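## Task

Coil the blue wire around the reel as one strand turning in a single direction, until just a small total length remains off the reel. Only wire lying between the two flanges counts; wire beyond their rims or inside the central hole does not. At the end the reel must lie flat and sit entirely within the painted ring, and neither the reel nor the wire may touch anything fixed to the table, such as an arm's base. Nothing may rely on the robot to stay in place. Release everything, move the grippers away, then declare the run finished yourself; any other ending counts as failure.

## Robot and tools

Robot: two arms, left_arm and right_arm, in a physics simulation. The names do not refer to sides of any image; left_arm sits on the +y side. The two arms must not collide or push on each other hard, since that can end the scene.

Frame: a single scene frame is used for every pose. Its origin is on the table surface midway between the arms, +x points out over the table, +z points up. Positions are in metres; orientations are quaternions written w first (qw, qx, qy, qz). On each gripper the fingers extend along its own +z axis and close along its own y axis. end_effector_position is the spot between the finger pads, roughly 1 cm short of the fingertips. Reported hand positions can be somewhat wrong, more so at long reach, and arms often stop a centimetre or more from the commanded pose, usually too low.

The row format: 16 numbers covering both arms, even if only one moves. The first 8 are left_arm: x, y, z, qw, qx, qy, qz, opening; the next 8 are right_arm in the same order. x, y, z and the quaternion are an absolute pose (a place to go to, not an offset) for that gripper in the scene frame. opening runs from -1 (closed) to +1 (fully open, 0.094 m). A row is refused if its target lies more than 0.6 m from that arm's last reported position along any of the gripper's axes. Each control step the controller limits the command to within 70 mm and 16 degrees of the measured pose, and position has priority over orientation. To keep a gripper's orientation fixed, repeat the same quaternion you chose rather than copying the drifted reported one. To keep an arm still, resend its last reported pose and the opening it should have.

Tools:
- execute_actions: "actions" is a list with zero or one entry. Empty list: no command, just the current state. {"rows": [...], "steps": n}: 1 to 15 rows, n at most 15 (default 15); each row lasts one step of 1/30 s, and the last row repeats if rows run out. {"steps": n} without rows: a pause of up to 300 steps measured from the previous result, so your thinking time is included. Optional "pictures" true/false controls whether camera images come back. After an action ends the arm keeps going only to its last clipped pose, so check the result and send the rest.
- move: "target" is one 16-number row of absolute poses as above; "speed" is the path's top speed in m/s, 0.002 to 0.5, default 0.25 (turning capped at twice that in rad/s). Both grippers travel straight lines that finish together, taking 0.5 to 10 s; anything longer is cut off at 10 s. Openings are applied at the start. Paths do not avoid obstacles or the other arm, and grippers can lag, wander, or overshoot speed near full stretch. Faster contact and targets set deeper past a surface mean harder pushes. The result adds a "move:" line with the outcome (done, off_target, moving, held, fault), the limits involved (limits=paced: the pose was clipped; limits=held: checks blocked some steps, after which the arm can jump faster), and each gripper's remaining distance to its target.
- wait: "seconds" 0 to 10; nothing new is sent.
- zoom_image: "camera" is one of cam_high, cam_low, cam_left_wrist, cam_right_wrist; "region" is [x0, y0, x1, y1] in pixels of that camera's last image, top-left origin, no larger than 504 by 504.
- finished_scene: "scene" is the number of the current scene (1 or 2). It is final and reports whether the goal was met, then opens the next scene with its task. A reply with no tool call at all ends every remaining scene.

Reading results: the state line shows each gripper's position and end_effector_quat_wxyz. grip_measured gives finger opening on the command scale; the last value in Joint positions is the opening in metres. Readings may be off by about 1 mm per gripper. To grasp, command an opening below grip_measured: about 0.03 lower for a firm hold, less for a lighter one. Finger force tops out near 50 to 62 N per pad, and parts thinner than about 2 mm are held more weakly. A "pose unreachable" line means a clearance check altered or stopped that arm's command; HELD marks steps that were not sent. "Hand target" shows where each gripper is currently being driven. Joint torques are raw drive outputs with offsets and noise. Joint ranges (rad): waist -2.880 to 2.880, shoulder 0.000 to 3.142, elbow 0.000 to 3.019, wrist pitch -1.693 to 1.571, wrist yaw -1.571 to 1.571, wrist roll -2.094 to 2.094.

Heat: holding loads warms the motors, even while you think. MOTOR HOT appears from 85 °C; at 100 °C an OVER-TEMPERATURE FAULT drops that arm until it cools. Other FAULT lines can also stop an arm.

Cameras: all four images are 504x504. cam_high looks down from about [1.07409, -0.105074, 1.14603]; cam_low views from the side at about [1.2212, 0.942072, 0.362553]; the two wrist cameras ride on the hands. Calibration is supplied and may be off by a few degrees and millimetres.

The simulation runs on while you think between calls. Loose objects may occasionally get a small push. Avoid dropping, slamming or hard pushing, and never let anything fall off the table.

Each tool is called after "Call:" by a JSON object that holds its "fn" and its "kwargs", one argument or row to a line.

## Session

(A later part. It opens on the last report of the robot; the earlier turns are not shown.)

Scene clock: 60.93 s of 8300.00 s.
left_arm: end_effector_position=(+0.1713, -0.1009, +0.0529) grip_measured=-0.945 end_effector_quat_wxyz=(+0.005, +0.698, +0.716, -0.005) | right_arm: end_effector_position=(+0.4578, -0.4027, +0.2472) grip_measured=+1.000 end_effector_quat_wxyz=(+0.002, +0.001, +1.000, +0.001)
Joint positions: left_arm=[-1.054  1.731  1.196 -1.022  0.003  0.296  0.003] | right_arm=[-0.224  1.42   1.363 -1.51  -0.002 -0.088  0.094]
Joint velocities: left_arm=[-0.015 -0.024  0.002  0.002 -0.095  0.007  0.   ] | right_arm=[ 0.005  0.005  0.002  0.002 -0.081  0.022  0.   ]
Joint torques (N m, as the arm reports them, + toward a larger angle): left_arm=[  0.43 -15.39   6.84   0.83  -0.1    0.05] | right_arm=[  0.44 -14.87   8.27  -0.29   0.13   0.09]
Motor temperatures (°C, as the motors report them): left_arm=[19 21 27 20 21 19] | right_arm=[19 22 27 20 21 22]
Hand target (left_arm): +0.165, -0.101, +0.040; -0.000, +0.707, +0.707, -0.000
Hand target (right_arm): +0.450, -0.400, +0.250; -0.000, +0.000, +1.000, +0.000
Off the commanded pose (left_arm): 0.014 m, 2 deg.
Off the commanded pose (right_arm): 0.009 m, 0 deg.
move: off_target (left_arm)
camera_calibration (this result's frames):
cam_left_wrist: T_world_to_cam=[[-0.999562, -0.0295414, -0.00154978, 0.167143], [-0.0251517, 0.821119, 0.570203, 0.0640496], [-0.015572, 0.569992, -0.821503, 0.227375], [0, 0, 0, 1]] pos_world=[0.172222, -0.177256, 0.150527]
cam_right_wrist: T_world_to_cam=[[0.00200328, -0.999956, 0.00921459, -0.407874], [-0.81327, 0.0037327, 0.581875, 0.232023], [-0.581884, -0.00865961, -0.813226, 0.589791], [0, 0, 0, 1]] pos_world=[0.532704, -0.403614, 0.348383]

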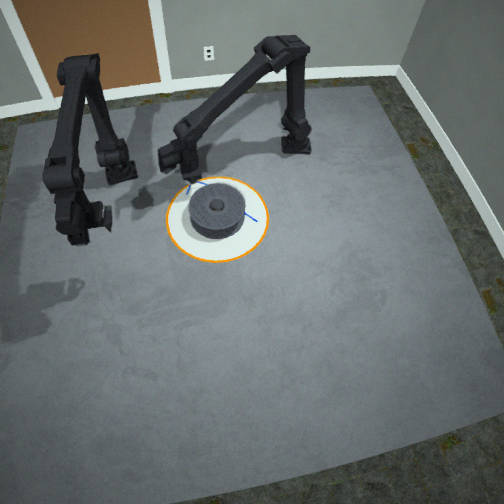

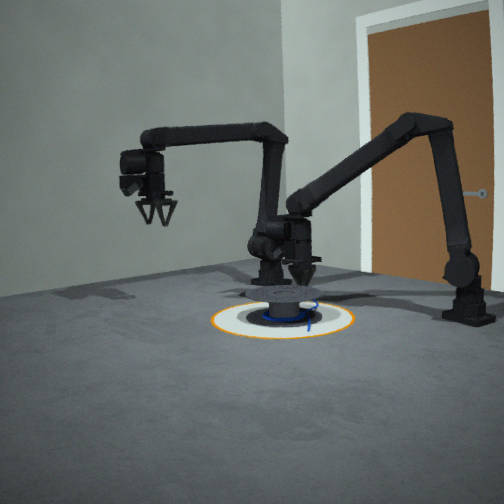

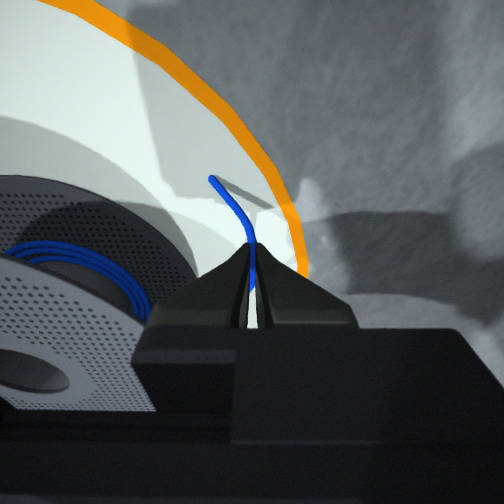

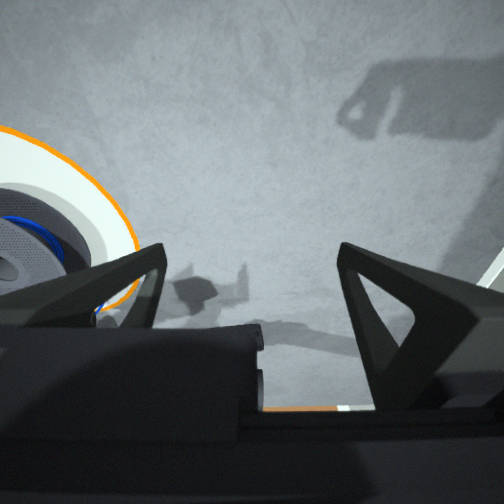

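Call:
{"fn": "move", "kwargs": {
  "target": [0.221,-0.139,0.045,0.147,0.354,0.854,0.354,-0.975,0.45,-0.40,0.25,0,0,1,0,1],
  "speed": 0.08
}}

Call:
{"fn": "zoom_image", "kwargs": {
  "camera": "cam_high",
  "region": [130, 140, 290, 280]
}}

Scene clock: 77.93 s of 8300.00 s.
left_arm: end_effector_position=(+0.2241, -0.1235, +0.0447) grip_measured=-0.945 end_effector_quat_wxyz=(+0.144, +0.354, +0.854, +0.353) | right_arm: end_effector_position=(+0.4578, -0.4027, +0.2472) grip_measured=+1.000 end_effector_quat_wxyz=(+0.002, +0.001, +1.000, +0.001)
Joint positions: left_arm=[-1.168  2.126  1.62  -1.565 -0.63  -0.743  0.003] | right_arm=[-0.224  1.42   1.363 -1.51  -0.002 -0.088  0.094]
Joint velocities: left_arm=[-0.005 -0.005  0.002  0.002  0.051 -0.022  0.001] | right_arm=[-0.005 -0.005 -0.002 -0.012 -0.051  0.037  0.   ]
Joint torques (N m, as the arm reports them, + toward a larger angle): left_arm=[  0.26 -20.38  10.9   -1.91  -0.56  -0.32] | right_arm=[  0.45 -14.88   8.27  -0.28   0.13   0.09]
Motor temperatures (°C, as the motors report them): left_arm=[19 22 27 20 21 20] | right_arm=[19 22 27 20 21 22]
Hand target (left_arm): +0.220, -0.138, +0.044; +0.152, +0.353, +0.854, +0.351
Hand target (right_arm): +0.450, -0.400, +0.250; -0.000, +0.000, +1.000, +0.000
Off the commanded pose (left_arm): 0.016 m, 0 deg.
Off the commanded pose (right_arm): 0.009 m, 0 deg.
After step 90, 6.90 s passed at rest.
move: off_target (left_arm)
camera_calibration (this result's frames):
cam_left_wrist: T_world_to_cam=[[-0.500094, -0.502632, -0.705172, 0.0803228], [-0.865925, 0.281864, 0.41319, 0.217378], [-0.00892003, 0.81726, -0.5762, 0.252454], [0, 0, 0, 1]] pos_world=[0.230654, -0.227219, 0.112287]
cam_right_wrist: T_world_to_cam=[[0.00200328, -0.999956, 0.00921459, -0.407874], [-0.81327, 0.0037327, 0.581875, 0.232023], [-0.581884, -0.00865961, -0.813226, 0.589791], [0, 0, 0, 1]] pos_world=[0.532704, -0.403614, 0.348383]

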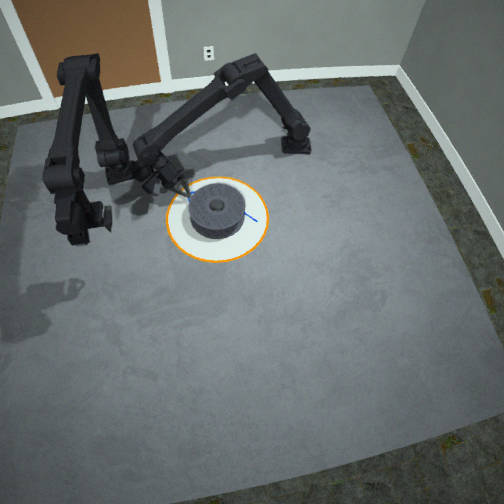

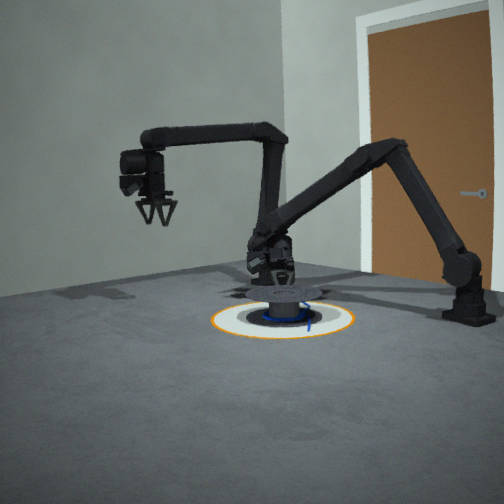

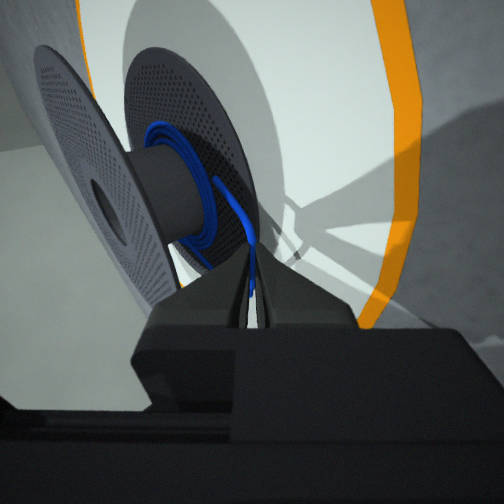

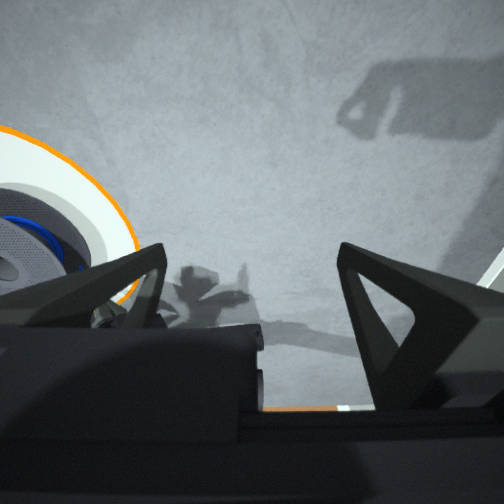

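Region (130, 140, 290, 280) of cam_high's 504x504 image, scaled by 3.150, with more detail than that image has; it fills the top 441 rows of this view, and the rest is white.

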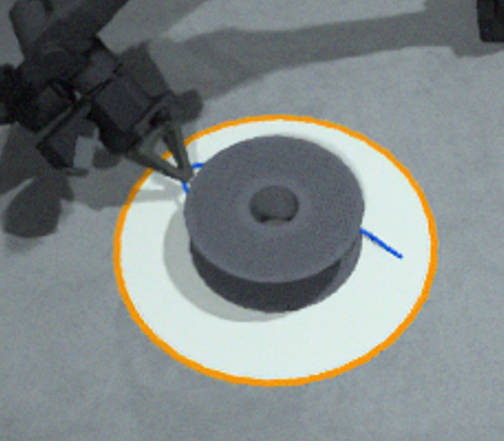

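Call:
{"fn": "move", "kwargs": {
  "target": [0.27,-0.14,0.033,0.147,0.354,0.854,0.354,-0.975,0.45,-0.40,0.25,0,0,1,0,1],
  "speed": 0.04
}}

Call:
{"fn": "zoom_image", "kwargs": {
  "camera": "cam_high",
  "region": [130, 140, 290, 280]
}}

Scene clock: 82.30 s of 8300.00 s.
left_arm: end_effector_position=(+0.2596, -0.1263, +0.0389) grip_measured=-0.945 end_effector_quat_wxyz=(+0.142, +0.355, +0.850, +0.362) | right_arm: end_effector_position=(+0.4578, -0.4027, +0.2472) grip_measured=+1.000 end_effector_quat_wxyz=(+0.002, +0.001, +1.000, +0.001)
Joint positions: left_arm=[-1.111  2.163  1.665 -1.555 -0.663 -0.685  0.003] | right_arm=[-0.224  1.42   1.363 -1.51  -0.002 -0.088  0.094]
Joint velocities: left_arm=[ 0.005 -0.015  0.022 -0.002 -0.051  0.051  0.001] | right_arm=[-0.005 -0.005  0.007 -0.002 -0.066 -0.066  0.   ]
Joint torques (N m, as the arm reports them, + toward a larger angle): left_arm=[  2.28 -20.96  10.88  -0.37  -0.57  -0.03] | right_arm=[  0.48 -14.85   8.27  -0.29   0.13   0.09]
Motor temperatures (°C, as the motors report them): left_arm=[19 22 27 20 21 20] | right_arm=[19 22 27 20 21 22]
Hand target (left_arm): +0.270, -0.139, +0.034; +0.148, +0.354, +0.853, +0.354
Hand target (right_arm): +0.450, -0.400, +0.250; -0.000, +0.000, +1.000, +0.000
Off the commanded pose (left_arm): 0.018 m, 1 deg.
Off the commanded pose (right_arm): 0.009 m, 0 deg.
move: off_target (left_arm)
camera_calibration (this result's frames):
cam_left_wrist: T_world_to_cam=[[-0.49804, -0.4887, -0.71633, 0.0943168], [-0.867128, 0.274257, 0.415779, 0.250589], [-0.0067326, 0.828224, -0.560356, 0.251877], [0, 0, 0, 1]] pos_world=[0.265962, -0.231244, 0.104513]
cam_right_wrist: T_world_to_cam=[[0.00200328, -0.999956, 0.00921459, -0.407874], [-0.81327, 0.0037327, 0.581875, 0.232023], [-0.581884, -0.00865961, -0.813226, 0.589791], [0, 0, 0, 1]] pos_world=[0.532704, -0.403614, 0.348383]

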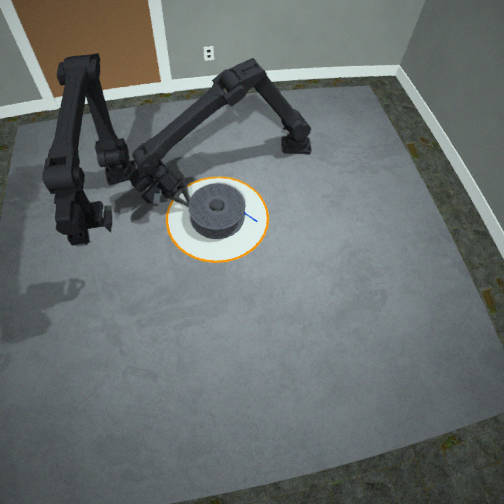

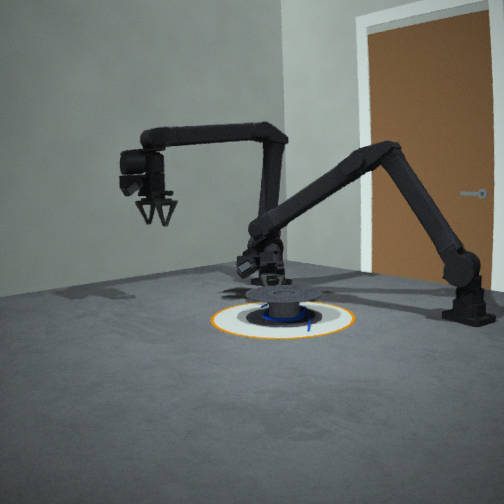

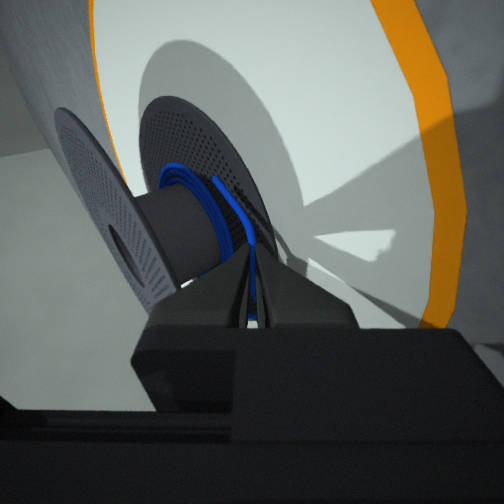

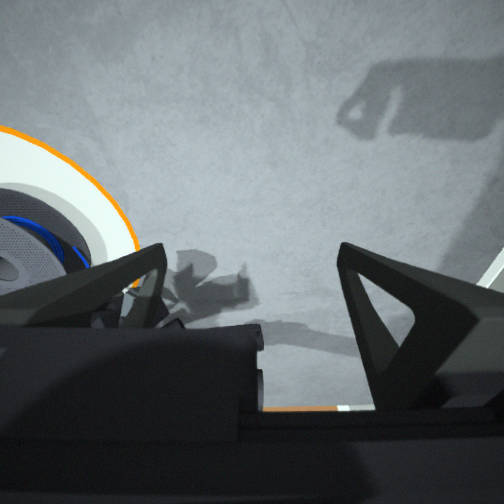

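Region (130, 140, 290, 280) of cam_high's 504x504 image, scaled by 3.150, with more detail than that image has; it fills the top 441 rows of this view, and the rest is white.

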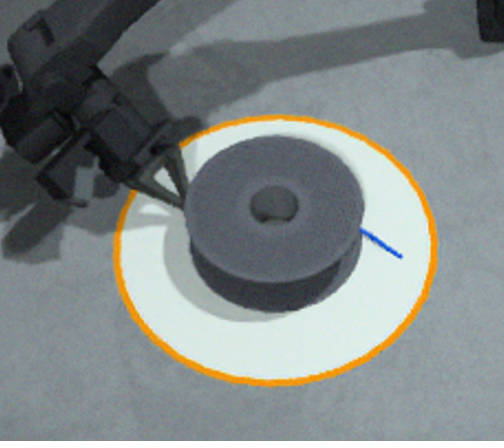

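Call:
{"fn": "move", "kwargs": {
  "target": [0.30,-0.135,0.026,0.147,0.354,0.854,0.354,-0.975,0.45,-0.40,0.25,0,0,1,0,1],
  "speed": 0.03
}}

Call:
{"fn": "zoom_image", "kwargs": {
  "camera": "cam_high",
  "region": [130, 140, 290, 280]
}}

Scene clock: 85.97 s of 8300.00 s.
left_arm: end_effector_position=(+0.2884, -0.1206, +0.0304) grip_measured=-0.945 end_effector_quat_wxyz=(+0.140, +0.356, +0.850, +0.363) | right_arm: end_effector_position=(+0.4578, -0.4027, +0.2472) grip_measured=+1.000 end_effector_quat_wxyz=(+0.002, +0.001, +1.000, +0.001)
Joint positions: left_arm=[-1.062  2.176  1.666 -1.512 -0.684 -0.626  0.003] | right_arm=[-0.224  1.42   1.363 -1.51  -0.002 -0.088  0.094]
Joint velocities: left_arm=[-0.015 -0.024  0.007  0.007  0.037  0.051 -0.001] | right_arm=[-0.005 -0.005  0.012 -0.012  0.007 -0.066  0.   ]
Joint torques (N m, as the arm reports them, + toward a larger angle): left_arm=[  2.15 -21.16  11.07  -0.26  -0.6   -0.02] | right_arm=[  0.46 -14.88   8.28  -0.28   0.12   0.09]
Motor temperatures (°C, as the motors report them): left_arm=[19 22 28 20 22 20] | right_arm=[19 22 27 20 21 22]
Hand target (left_arm): +0.300, -0.134, +0.027; +0.148, +0.353, +0.853, +0.354
Hand target (right_arm): +0.450, -0.400, +0.250; -0.000, +0.000, +1.000, +0.000
Off the commanded pose (left_arm): 0.019 m, 1 deg.
Off the commanded pose (right_arm): 0.009 m, 0 deg.
move: off_target (left_arm)
camera_calibration (this result's frames):
cam_left_wrist: T_world_to_cam=[[-0.500672, -0.485664, -0.71656, 0.106447], [-0.865597, 0.27296, 0.419803, 0.276763], [-0.00829083, 0.830436, -0.557053, 0.243259], [0, 0, 0, 1]] pos_world=[0.294877, -0.225859, 0.0955982]
cam_right_wrist: T_world_to_cam=[[0.00200328, -0.999956, 0.00921459, -0.407874], [-0.81327, 0.0037327, 0.581875, 0.232023], [-0.581884, -0.00865961, -0.813226, 0.589791], [0, 0, 0, 1]] pos_world=[0.532704, -0.403614, 0.348383]

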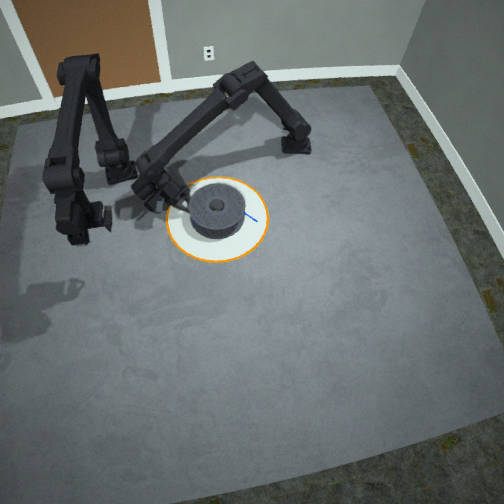

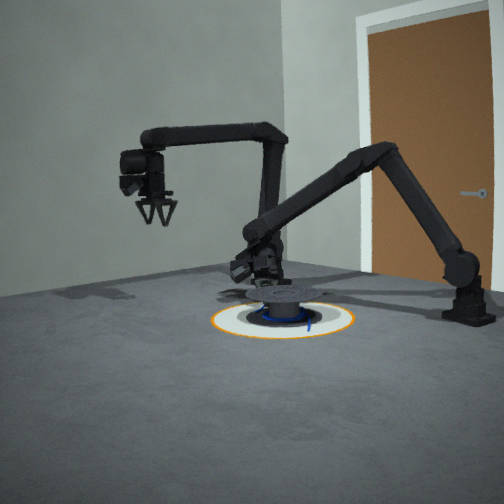

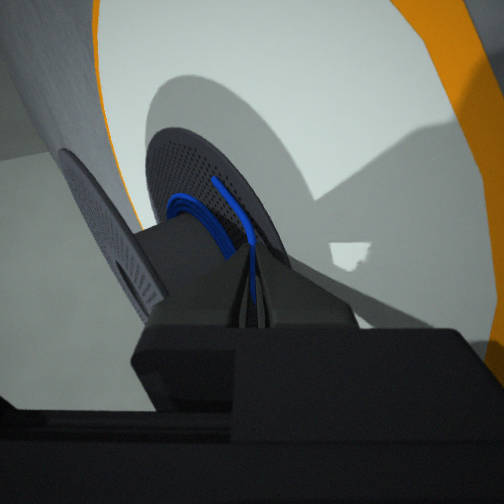

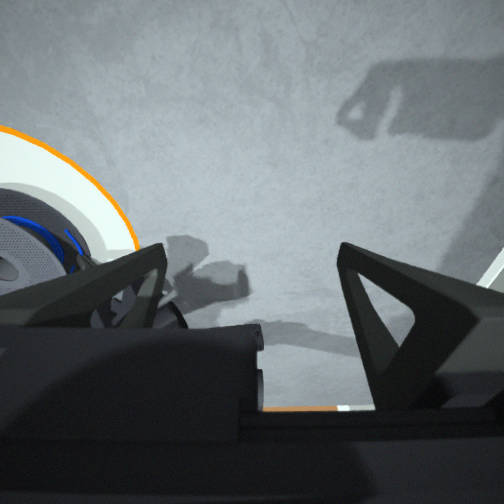

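Region (130, 140, 290, 280) of cam_high's 504x504 image, scaled by 3.150, with more detail than that image has; it fills the top 441 rows of this view, and the rest is white.

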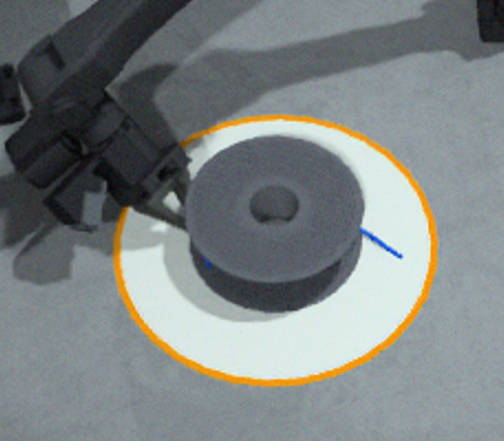

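Release slightly and retract along the finger axis.

Call:
{"fn": "move", "kwargs": {
  "target": [0.30,-0.135,0.026,0.147,0.354,0.854,0.354,-0.8,0.45,-0.40,0.25,0,0,1,0,1],
  "speed": 0.03
}}

Call:
{"fn": "move", "kwargs": {
  "target": [0.25,-0.175,0.07,0.147,0.354,0.854,0.354,-0.8,0.45,-0.40,0.25,0,0,1,0,1],
  "speed": 0.05
}}

Call:
{"fn": "move", "kwargs": {
  "target": [0.12,-0.02,0.16,0,0.924,0.383,0,-0.8,0.45,-0.40,0.25,0,0,1,0,1],
  "speed": 0.15
}}

Call:
{"fn": "zoom_image", "kwargs": {
  "camera": "cam_high",
  "region": [130, 140, 290, 280]
}}

Scene clock: 90.47 s of 8300.00 s.
left_arm: end_effector_position=(+0.2888, -0.1220, +0.0314) grip_measured=-0.803 end_effector_quat_wxyz=(+0.141, +0.356, +0.850, +0.361) | right_arm: end_effector_position=(+0.4578, -0.4027, +0.2472) grip_measured=+1.000 end_effector_quat_wxyz=(+0.002, +0.001, +1.000, +0.001)
Joint positions: left_arm=[-1.062  2.176  1.67  -1.512 -0.684 -0.625  0.009] | right_arm=[-0.224  1.42   1.363 -1.51  -0.002 -0.088  0.094]
Joint velocities: left_arm=[-0.005 -0.024  0.012  0.012 -0.066 -0.051 -0.   ] | right_arm=[-0.015 -0.024 -0.012 -0.002  0.007  0.007  0.   ]
Joint torques (N m, as the arm reports them, + toward a larger angle): left_arm=[  2.35 -21.2   10.82  -0.27  -0.57  -0.02] | right_arm=[  0.45 -14.85   8.27  -0.28   0.12   0.09]
Motor temperatures (°C, as the motors report them): left_arm=[19 23 28 20 22 19] | right_arm=[19 22 27 20 21 22]
Hand target (left_arm): +0.300, -0.134, +0.027; +0.147, +0.354, +0.853, +0.354
Hand target (right_arm): +0.450, -0.400, +0.250; -0.000, +0.000, +1.000, +0.000
Off the commanded pose (left_arm): 0.018 m, 1 deg.
Off the commanded pose (right_arm): 0.009 m, 0 deg.
After step 90, 0.67 s passed at rest.
move: off_target (left_arm)
camera_calibration (this result's frames):
cam_left_wrist: T_world_to_cam=[[-0.500639, -0.487454, -0.715366, 0.106411], [-0.865625, 0.274934, 0.418455, 0.277413], [-0.00729883, 0.828734, -0.559595, 0.244488], [0, 0, 0, 1]] pos_world=[0.295194, -0.227015, 0.0968529]
cam_right_wrist: T_world_to_cam=[[0.00200328, -0.999956, 0.00921459, -0.407874], [-0.81327, 0.0037327, 0.581875, 0.232023], [-0.581884, -0.00865961, -0.813226, 0.589791], [0, 0, 0, 1]] pos_world=[0.532704, -0.403614, 0.348383]

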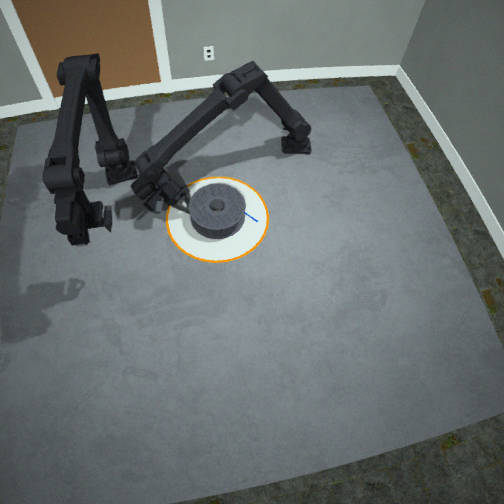

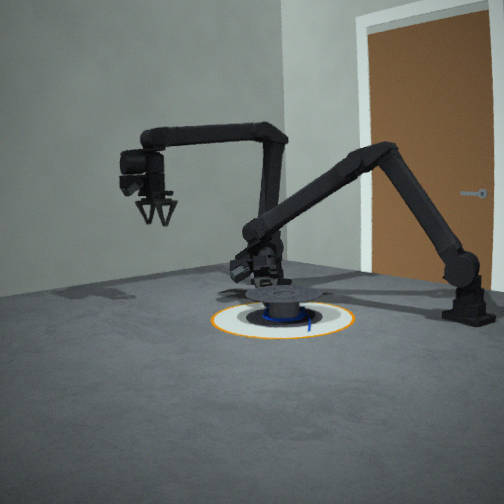

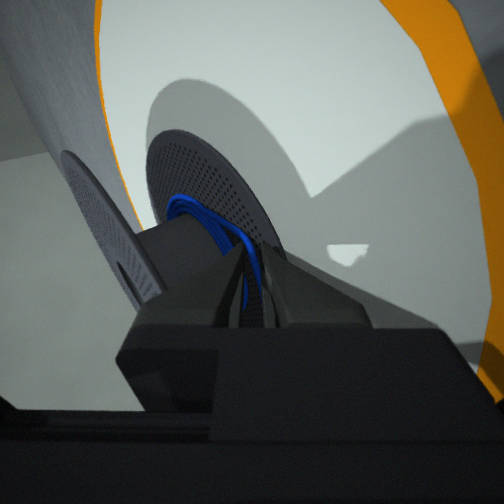

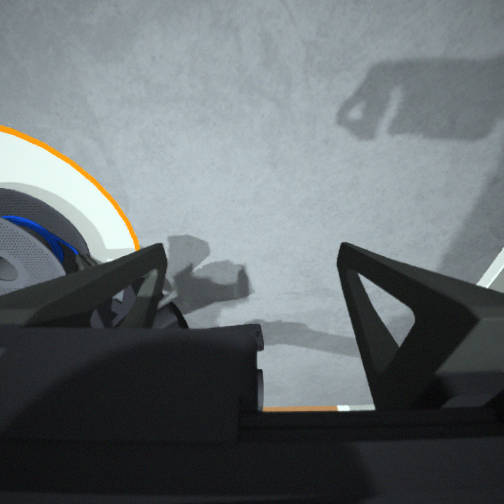

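Scene clock: 92.33 s of 8300.00 s.
left_arm: end_effector_position=(+0.2525, -0.1612, +0.0743) grip_measured=-0.803 end_effector_quat_wxyz=(+0.145, +0.357, +0.852, +0.353) | right_arm: end_effector_position=(+0.4578, -0.4027, +0.2472) grip_measured=+1.000 end_effector_quat_wxyz=(+0.002, +0.001, +1.000, +0.001)
Joint positions: left_arm=[-1.137  2.193  1.826 -1.681 -0.649 -0.701  0.009] | right_arm=[-0.224  1.42   1.363 -1.51  -0.002 -0.088  0.094]
Joint velocities: left_arm=[ 0.005 -0.005 -0.002  0.007 -0.066 -0.051  0.001] | right_arm=[-0.015  0.005 -0.012  0.002 -0.022 -0.037  0.   ]
Joint torques (N m, as the arm reports them, + toward a larger angle): left_arm=[  0.44 -21.78  11.59  -1.86  -0.26  -0.32] | right_arm=[  0.43 -14.85   8.27  -0.28   0.13   0.09]
Motor temperatures (°C, as the motors report them): left_arm=[19 23 28 20 22 20] | right_arm=[19 22 27 20 21 22]
Hand target (left_arm): +0.249, -0.173, +0.071; +0.148, +0.355, +0.854, +0.351
Hand target (right_arm): +0.450, -0.400, +0.250; -0.000, +0.000, +1.000, +0.000
Off the commanded pose (left_arm): 0.015 m, 0 deg.
Off the commanded pose (right_arm): 0.009 m, 0 deg.
joint sent to its limit (left arm) — the command would take joint 4 (wrist pitch) past its lower limit, so that joint was sent only as far as its limit.
move: off_target (left_arm)
camera_calibration (this result's frames):
cam_left_wrist: T_world_to_cam=[[-0.503409, -0.497271, -0.706612, 0.0982671], [-0.864044, 0.287304, 0.413381, 0.240756], [-0.00254975, 0.818644, -0.574296, 0.298984], [0, 0, 0, 1]] pos_world=[0.258255, -0.265066, 0.141618]
cam_right_wrist: T_world_to_cam=[[0.00200328, -0.999956, 0.00921459, -0.407874], [-0.81327, 0.0037327, 0.581875, 0.232023], [-0.581884, -0.00865961, -0.813226, 0.589791], [0, 0, 0, 1]] pos_world=[0.532704, -0.403614, 0.348383]

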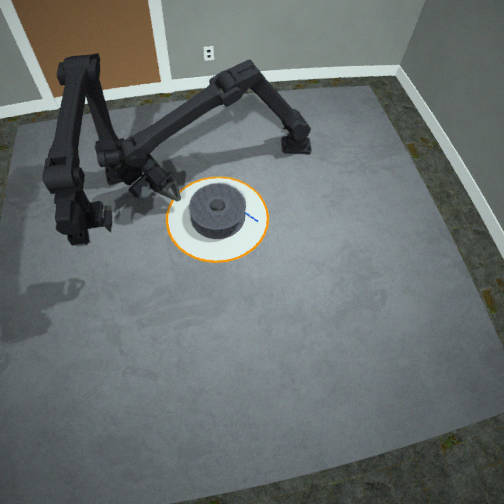

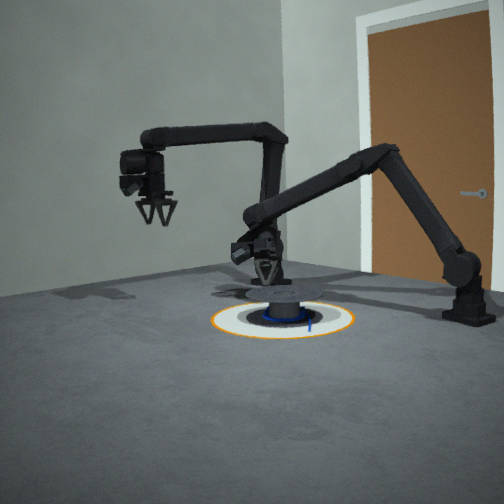

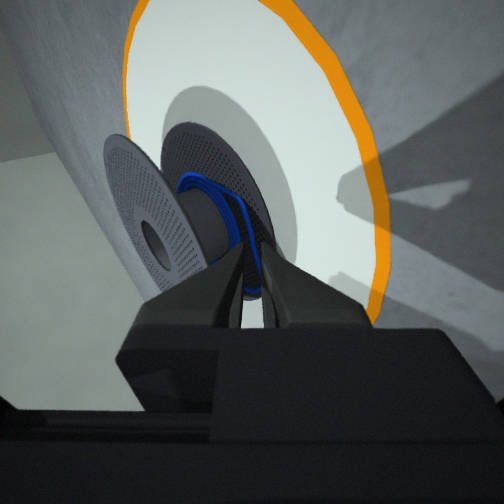

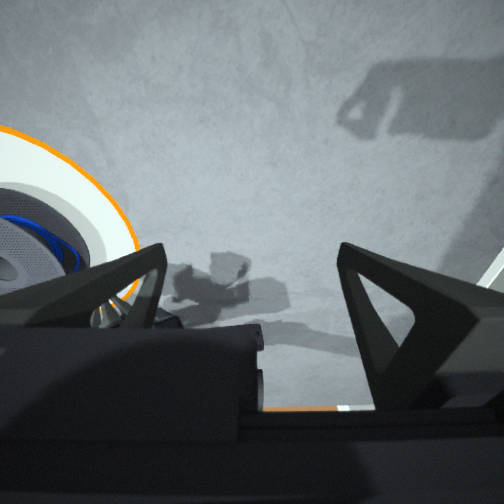

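Scene clock: 98.47 s of 8300.00 s.
left_arm: end_effector_position=(+0.1180, -0.0284, +0.1601) grip_measured=-0.803 end_effector_quat_wxyz=(+0.002, +0.923, +0.385, -0.001) | right_arm: end_effector_position=(+0.4578, -0.4027, +0.2472) grip_measured=+1.000 end_effector_quat_wxyz=(+0.002, +0.001, +1.000, +0.001)
Joint positions: left_arm=[-1.124  1.413  1.123 -1.277  0.002  1.032  0.009] | right_arm=[-0.224  1.42   1.363 -1.51  -0.002 -0.088  0.094]
Joint velocities: left_arm=[ 0.005 -0.015 -0.017  0.007 -0.066 -0.007  0.001] | right_arm=[-0.005 -0.005 -0.002  0.007  0.022 -0.022  0.   ]
Joint torques (N m, as the arm reports them, + toward a larger angle): left_arm=[  2.49 -13.46   7.57  -0.71   0.17   0.03] | right_arm=[  0.46 -14.84   8.28  -0.28   0.12   0.09]
Motor temperatures (°C, as the motors report them): left_arm=[19 23 27 20 22 20] | right_arm=[19 22 27 20 21 22]
Hand target (left_arm): +0.120, -0.019, +0.160; -0.006, +0.923, +0.384, -0.003
Hand target (right_arm): +0.450, -0.400, +0.250; -0.000, +0.000, +1.000, +0.000
Off the commanded pose (left_arm): 0.009 m, 0 deg.
Off the commanded pose (right_arm): 0.009 m, 0 deg.
move: done
camera_calibration (this result's frames):
cam_left_wrist: T_world_to_cam=[[-0.713633, 0.700514, -0.00300477, 0.103427], [0.570226, 0.583386, 0.578362, -0.136364], [0.406903, 0.411024, -0.815775, 0.218026], [0, 0, 0, 1]] pos_world=[0.0628521, -0.0825131, 0.257039]
cam_right_wrist: T_world_to_cam=[[0.00200328, -0.999956, 0.00921459, -0.407874], [-0.81327, 0.0037327, 0.581875, 0.232023], [-0.581884, -0.00865961, -0.813226, 0.589791], [0, 0, 0, 1]] pos_world=[0.532704, -0.403614, 0.348383]

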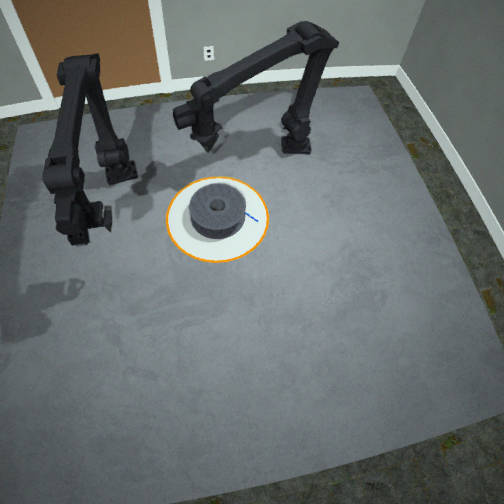

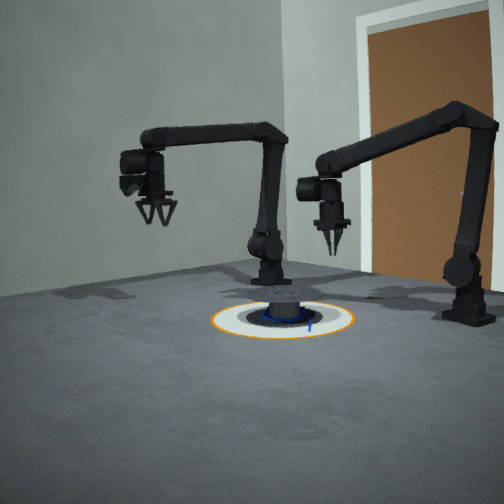

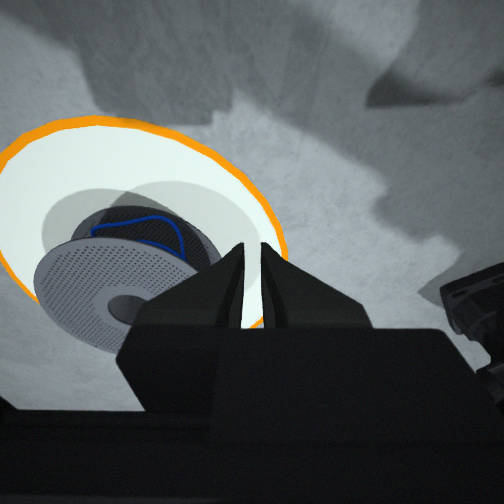

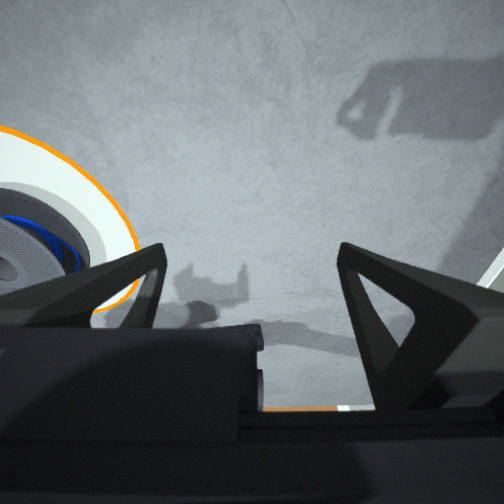

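Region (130, 140, 290, 280) of cam_high's 504x504 image, scaled by 3.150, with more detail than that image has; it fills the top 441 rows of this view, and the rest is white.

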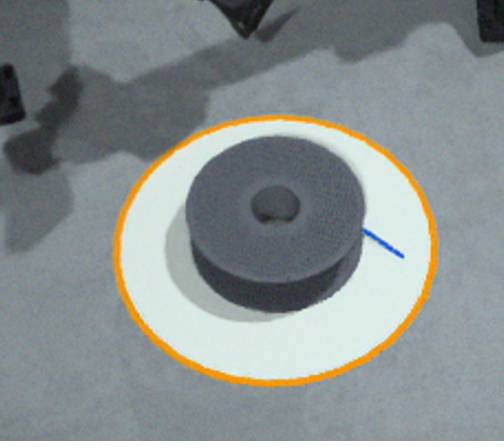

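Call:
{"fn": "move", "kwargs": {
  "target": [0.360,0.094,0.07,0,-0.358,0.934,0,-0.4,0.45,-0.40,0.25,0,0,1,0,1],
  "speed": 0.2
}}

Scene clock: 114.27 s of 8300.00 s.
left_arm: end_effector_position=(+0.3505, +0.0911, +0.0842) grip_measured=-0.403 end_effector_quat_wxyz=(+0.009, -0.340, +0.940, -0.010) | right_arm: end_effector_position=(+0.4578, -0.4027, +0.2472) grip_measured=+1.000 end_effector_quat_wxyz=(+0.002, +0.001, +1.000, +0.001)
Joint positions: left_arm=[-0.481  1.547  1.054 -1.051 -0.004 -1.369  0.028] | right_arm=[-0.224  1.42   1.363 -1.51  -0.002 -0.088  0.094]
Joint velocities: left_arm=[-0.005 -0.005 -0.007 -0.012 -0.037  0.007 -0.   ] | right_arm=[ 0.005 -0.005 -0.002  0.007 -0.007 -0.022  0.   ]
Joint torques (N m, as the arm reports them, + toward a larger angle): left_arm=[ 3.06 -9.46  9.56  0.67 -0.34 -0.28] | right_arm=[  0.44 -14.86   8.28  -0.29   0.13   0.09]
Motor temperatures (°C, as the motors report them): left_arm=[19 22 27 20 21 20] | right_arm=[19 22 27 20 21 22]
Hand target (left_arm): +0.364, +0.093, +0.070; +0.006, -0.358, +0.934, -0.001
Hand target (right_arm): +0.450, -0.400, +0.250; -0.000, +0.000, +1.000, +0.000
Off the commanded pose (left_arm): 0.017 m, 3 deg.
Off the commanded pose (right_arm): 0.009 m, 0 deg.
After step 90, 4.60 s passed at rest.
move: off_target (left_arm)
camera_calibration (this result's frames):
cam_left_wrist: T_world_to_cam=[[0.640997, -0.767145, 0.0247211, -0.158022], [-0.63723, -0.513939, 0.574286, 0.22878], [-0.427855, -0.383869, -0.818282, 0.377592], [0, 0, 0, 1]] pos_world=[0.408632, 0.141299, 0.181498]
cam_right_wrist: T_world_to_cam=[[0.00200328, -0.999956, 0.00921459, -0.407874], [-0.81327, 0.0037327, 0.581875, 0.232023], [-0.581884, -0.00865961, -0.813226, 0.589791], [0, 0, 0, 1]] pos_world=[0.532704, -0.403614, 0.348383]

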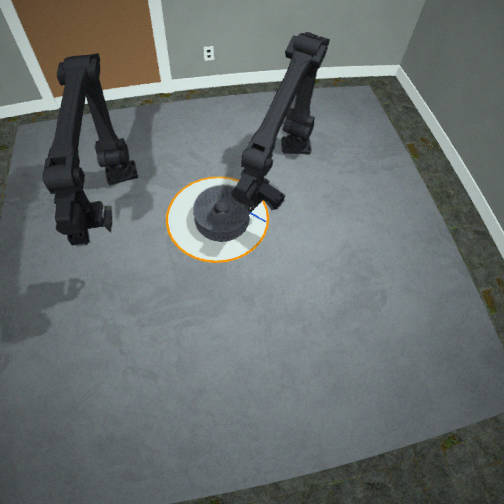

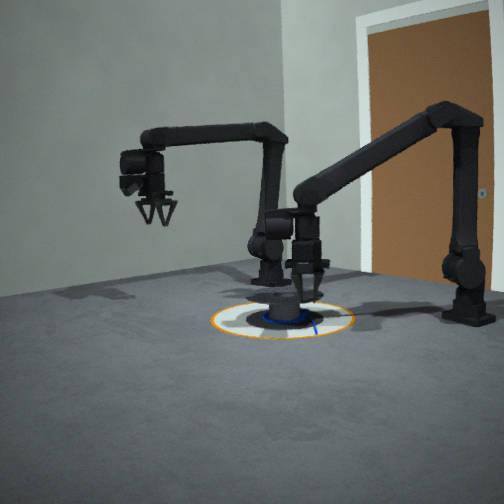

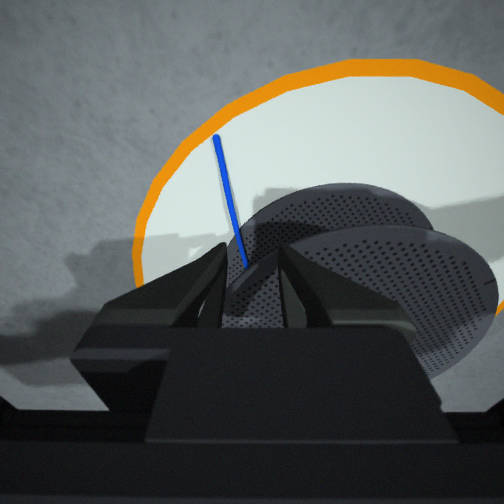

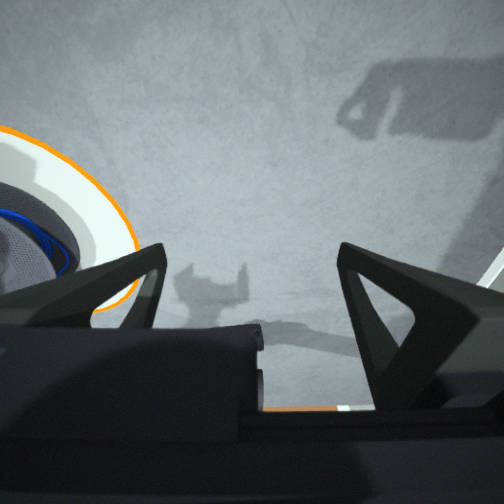

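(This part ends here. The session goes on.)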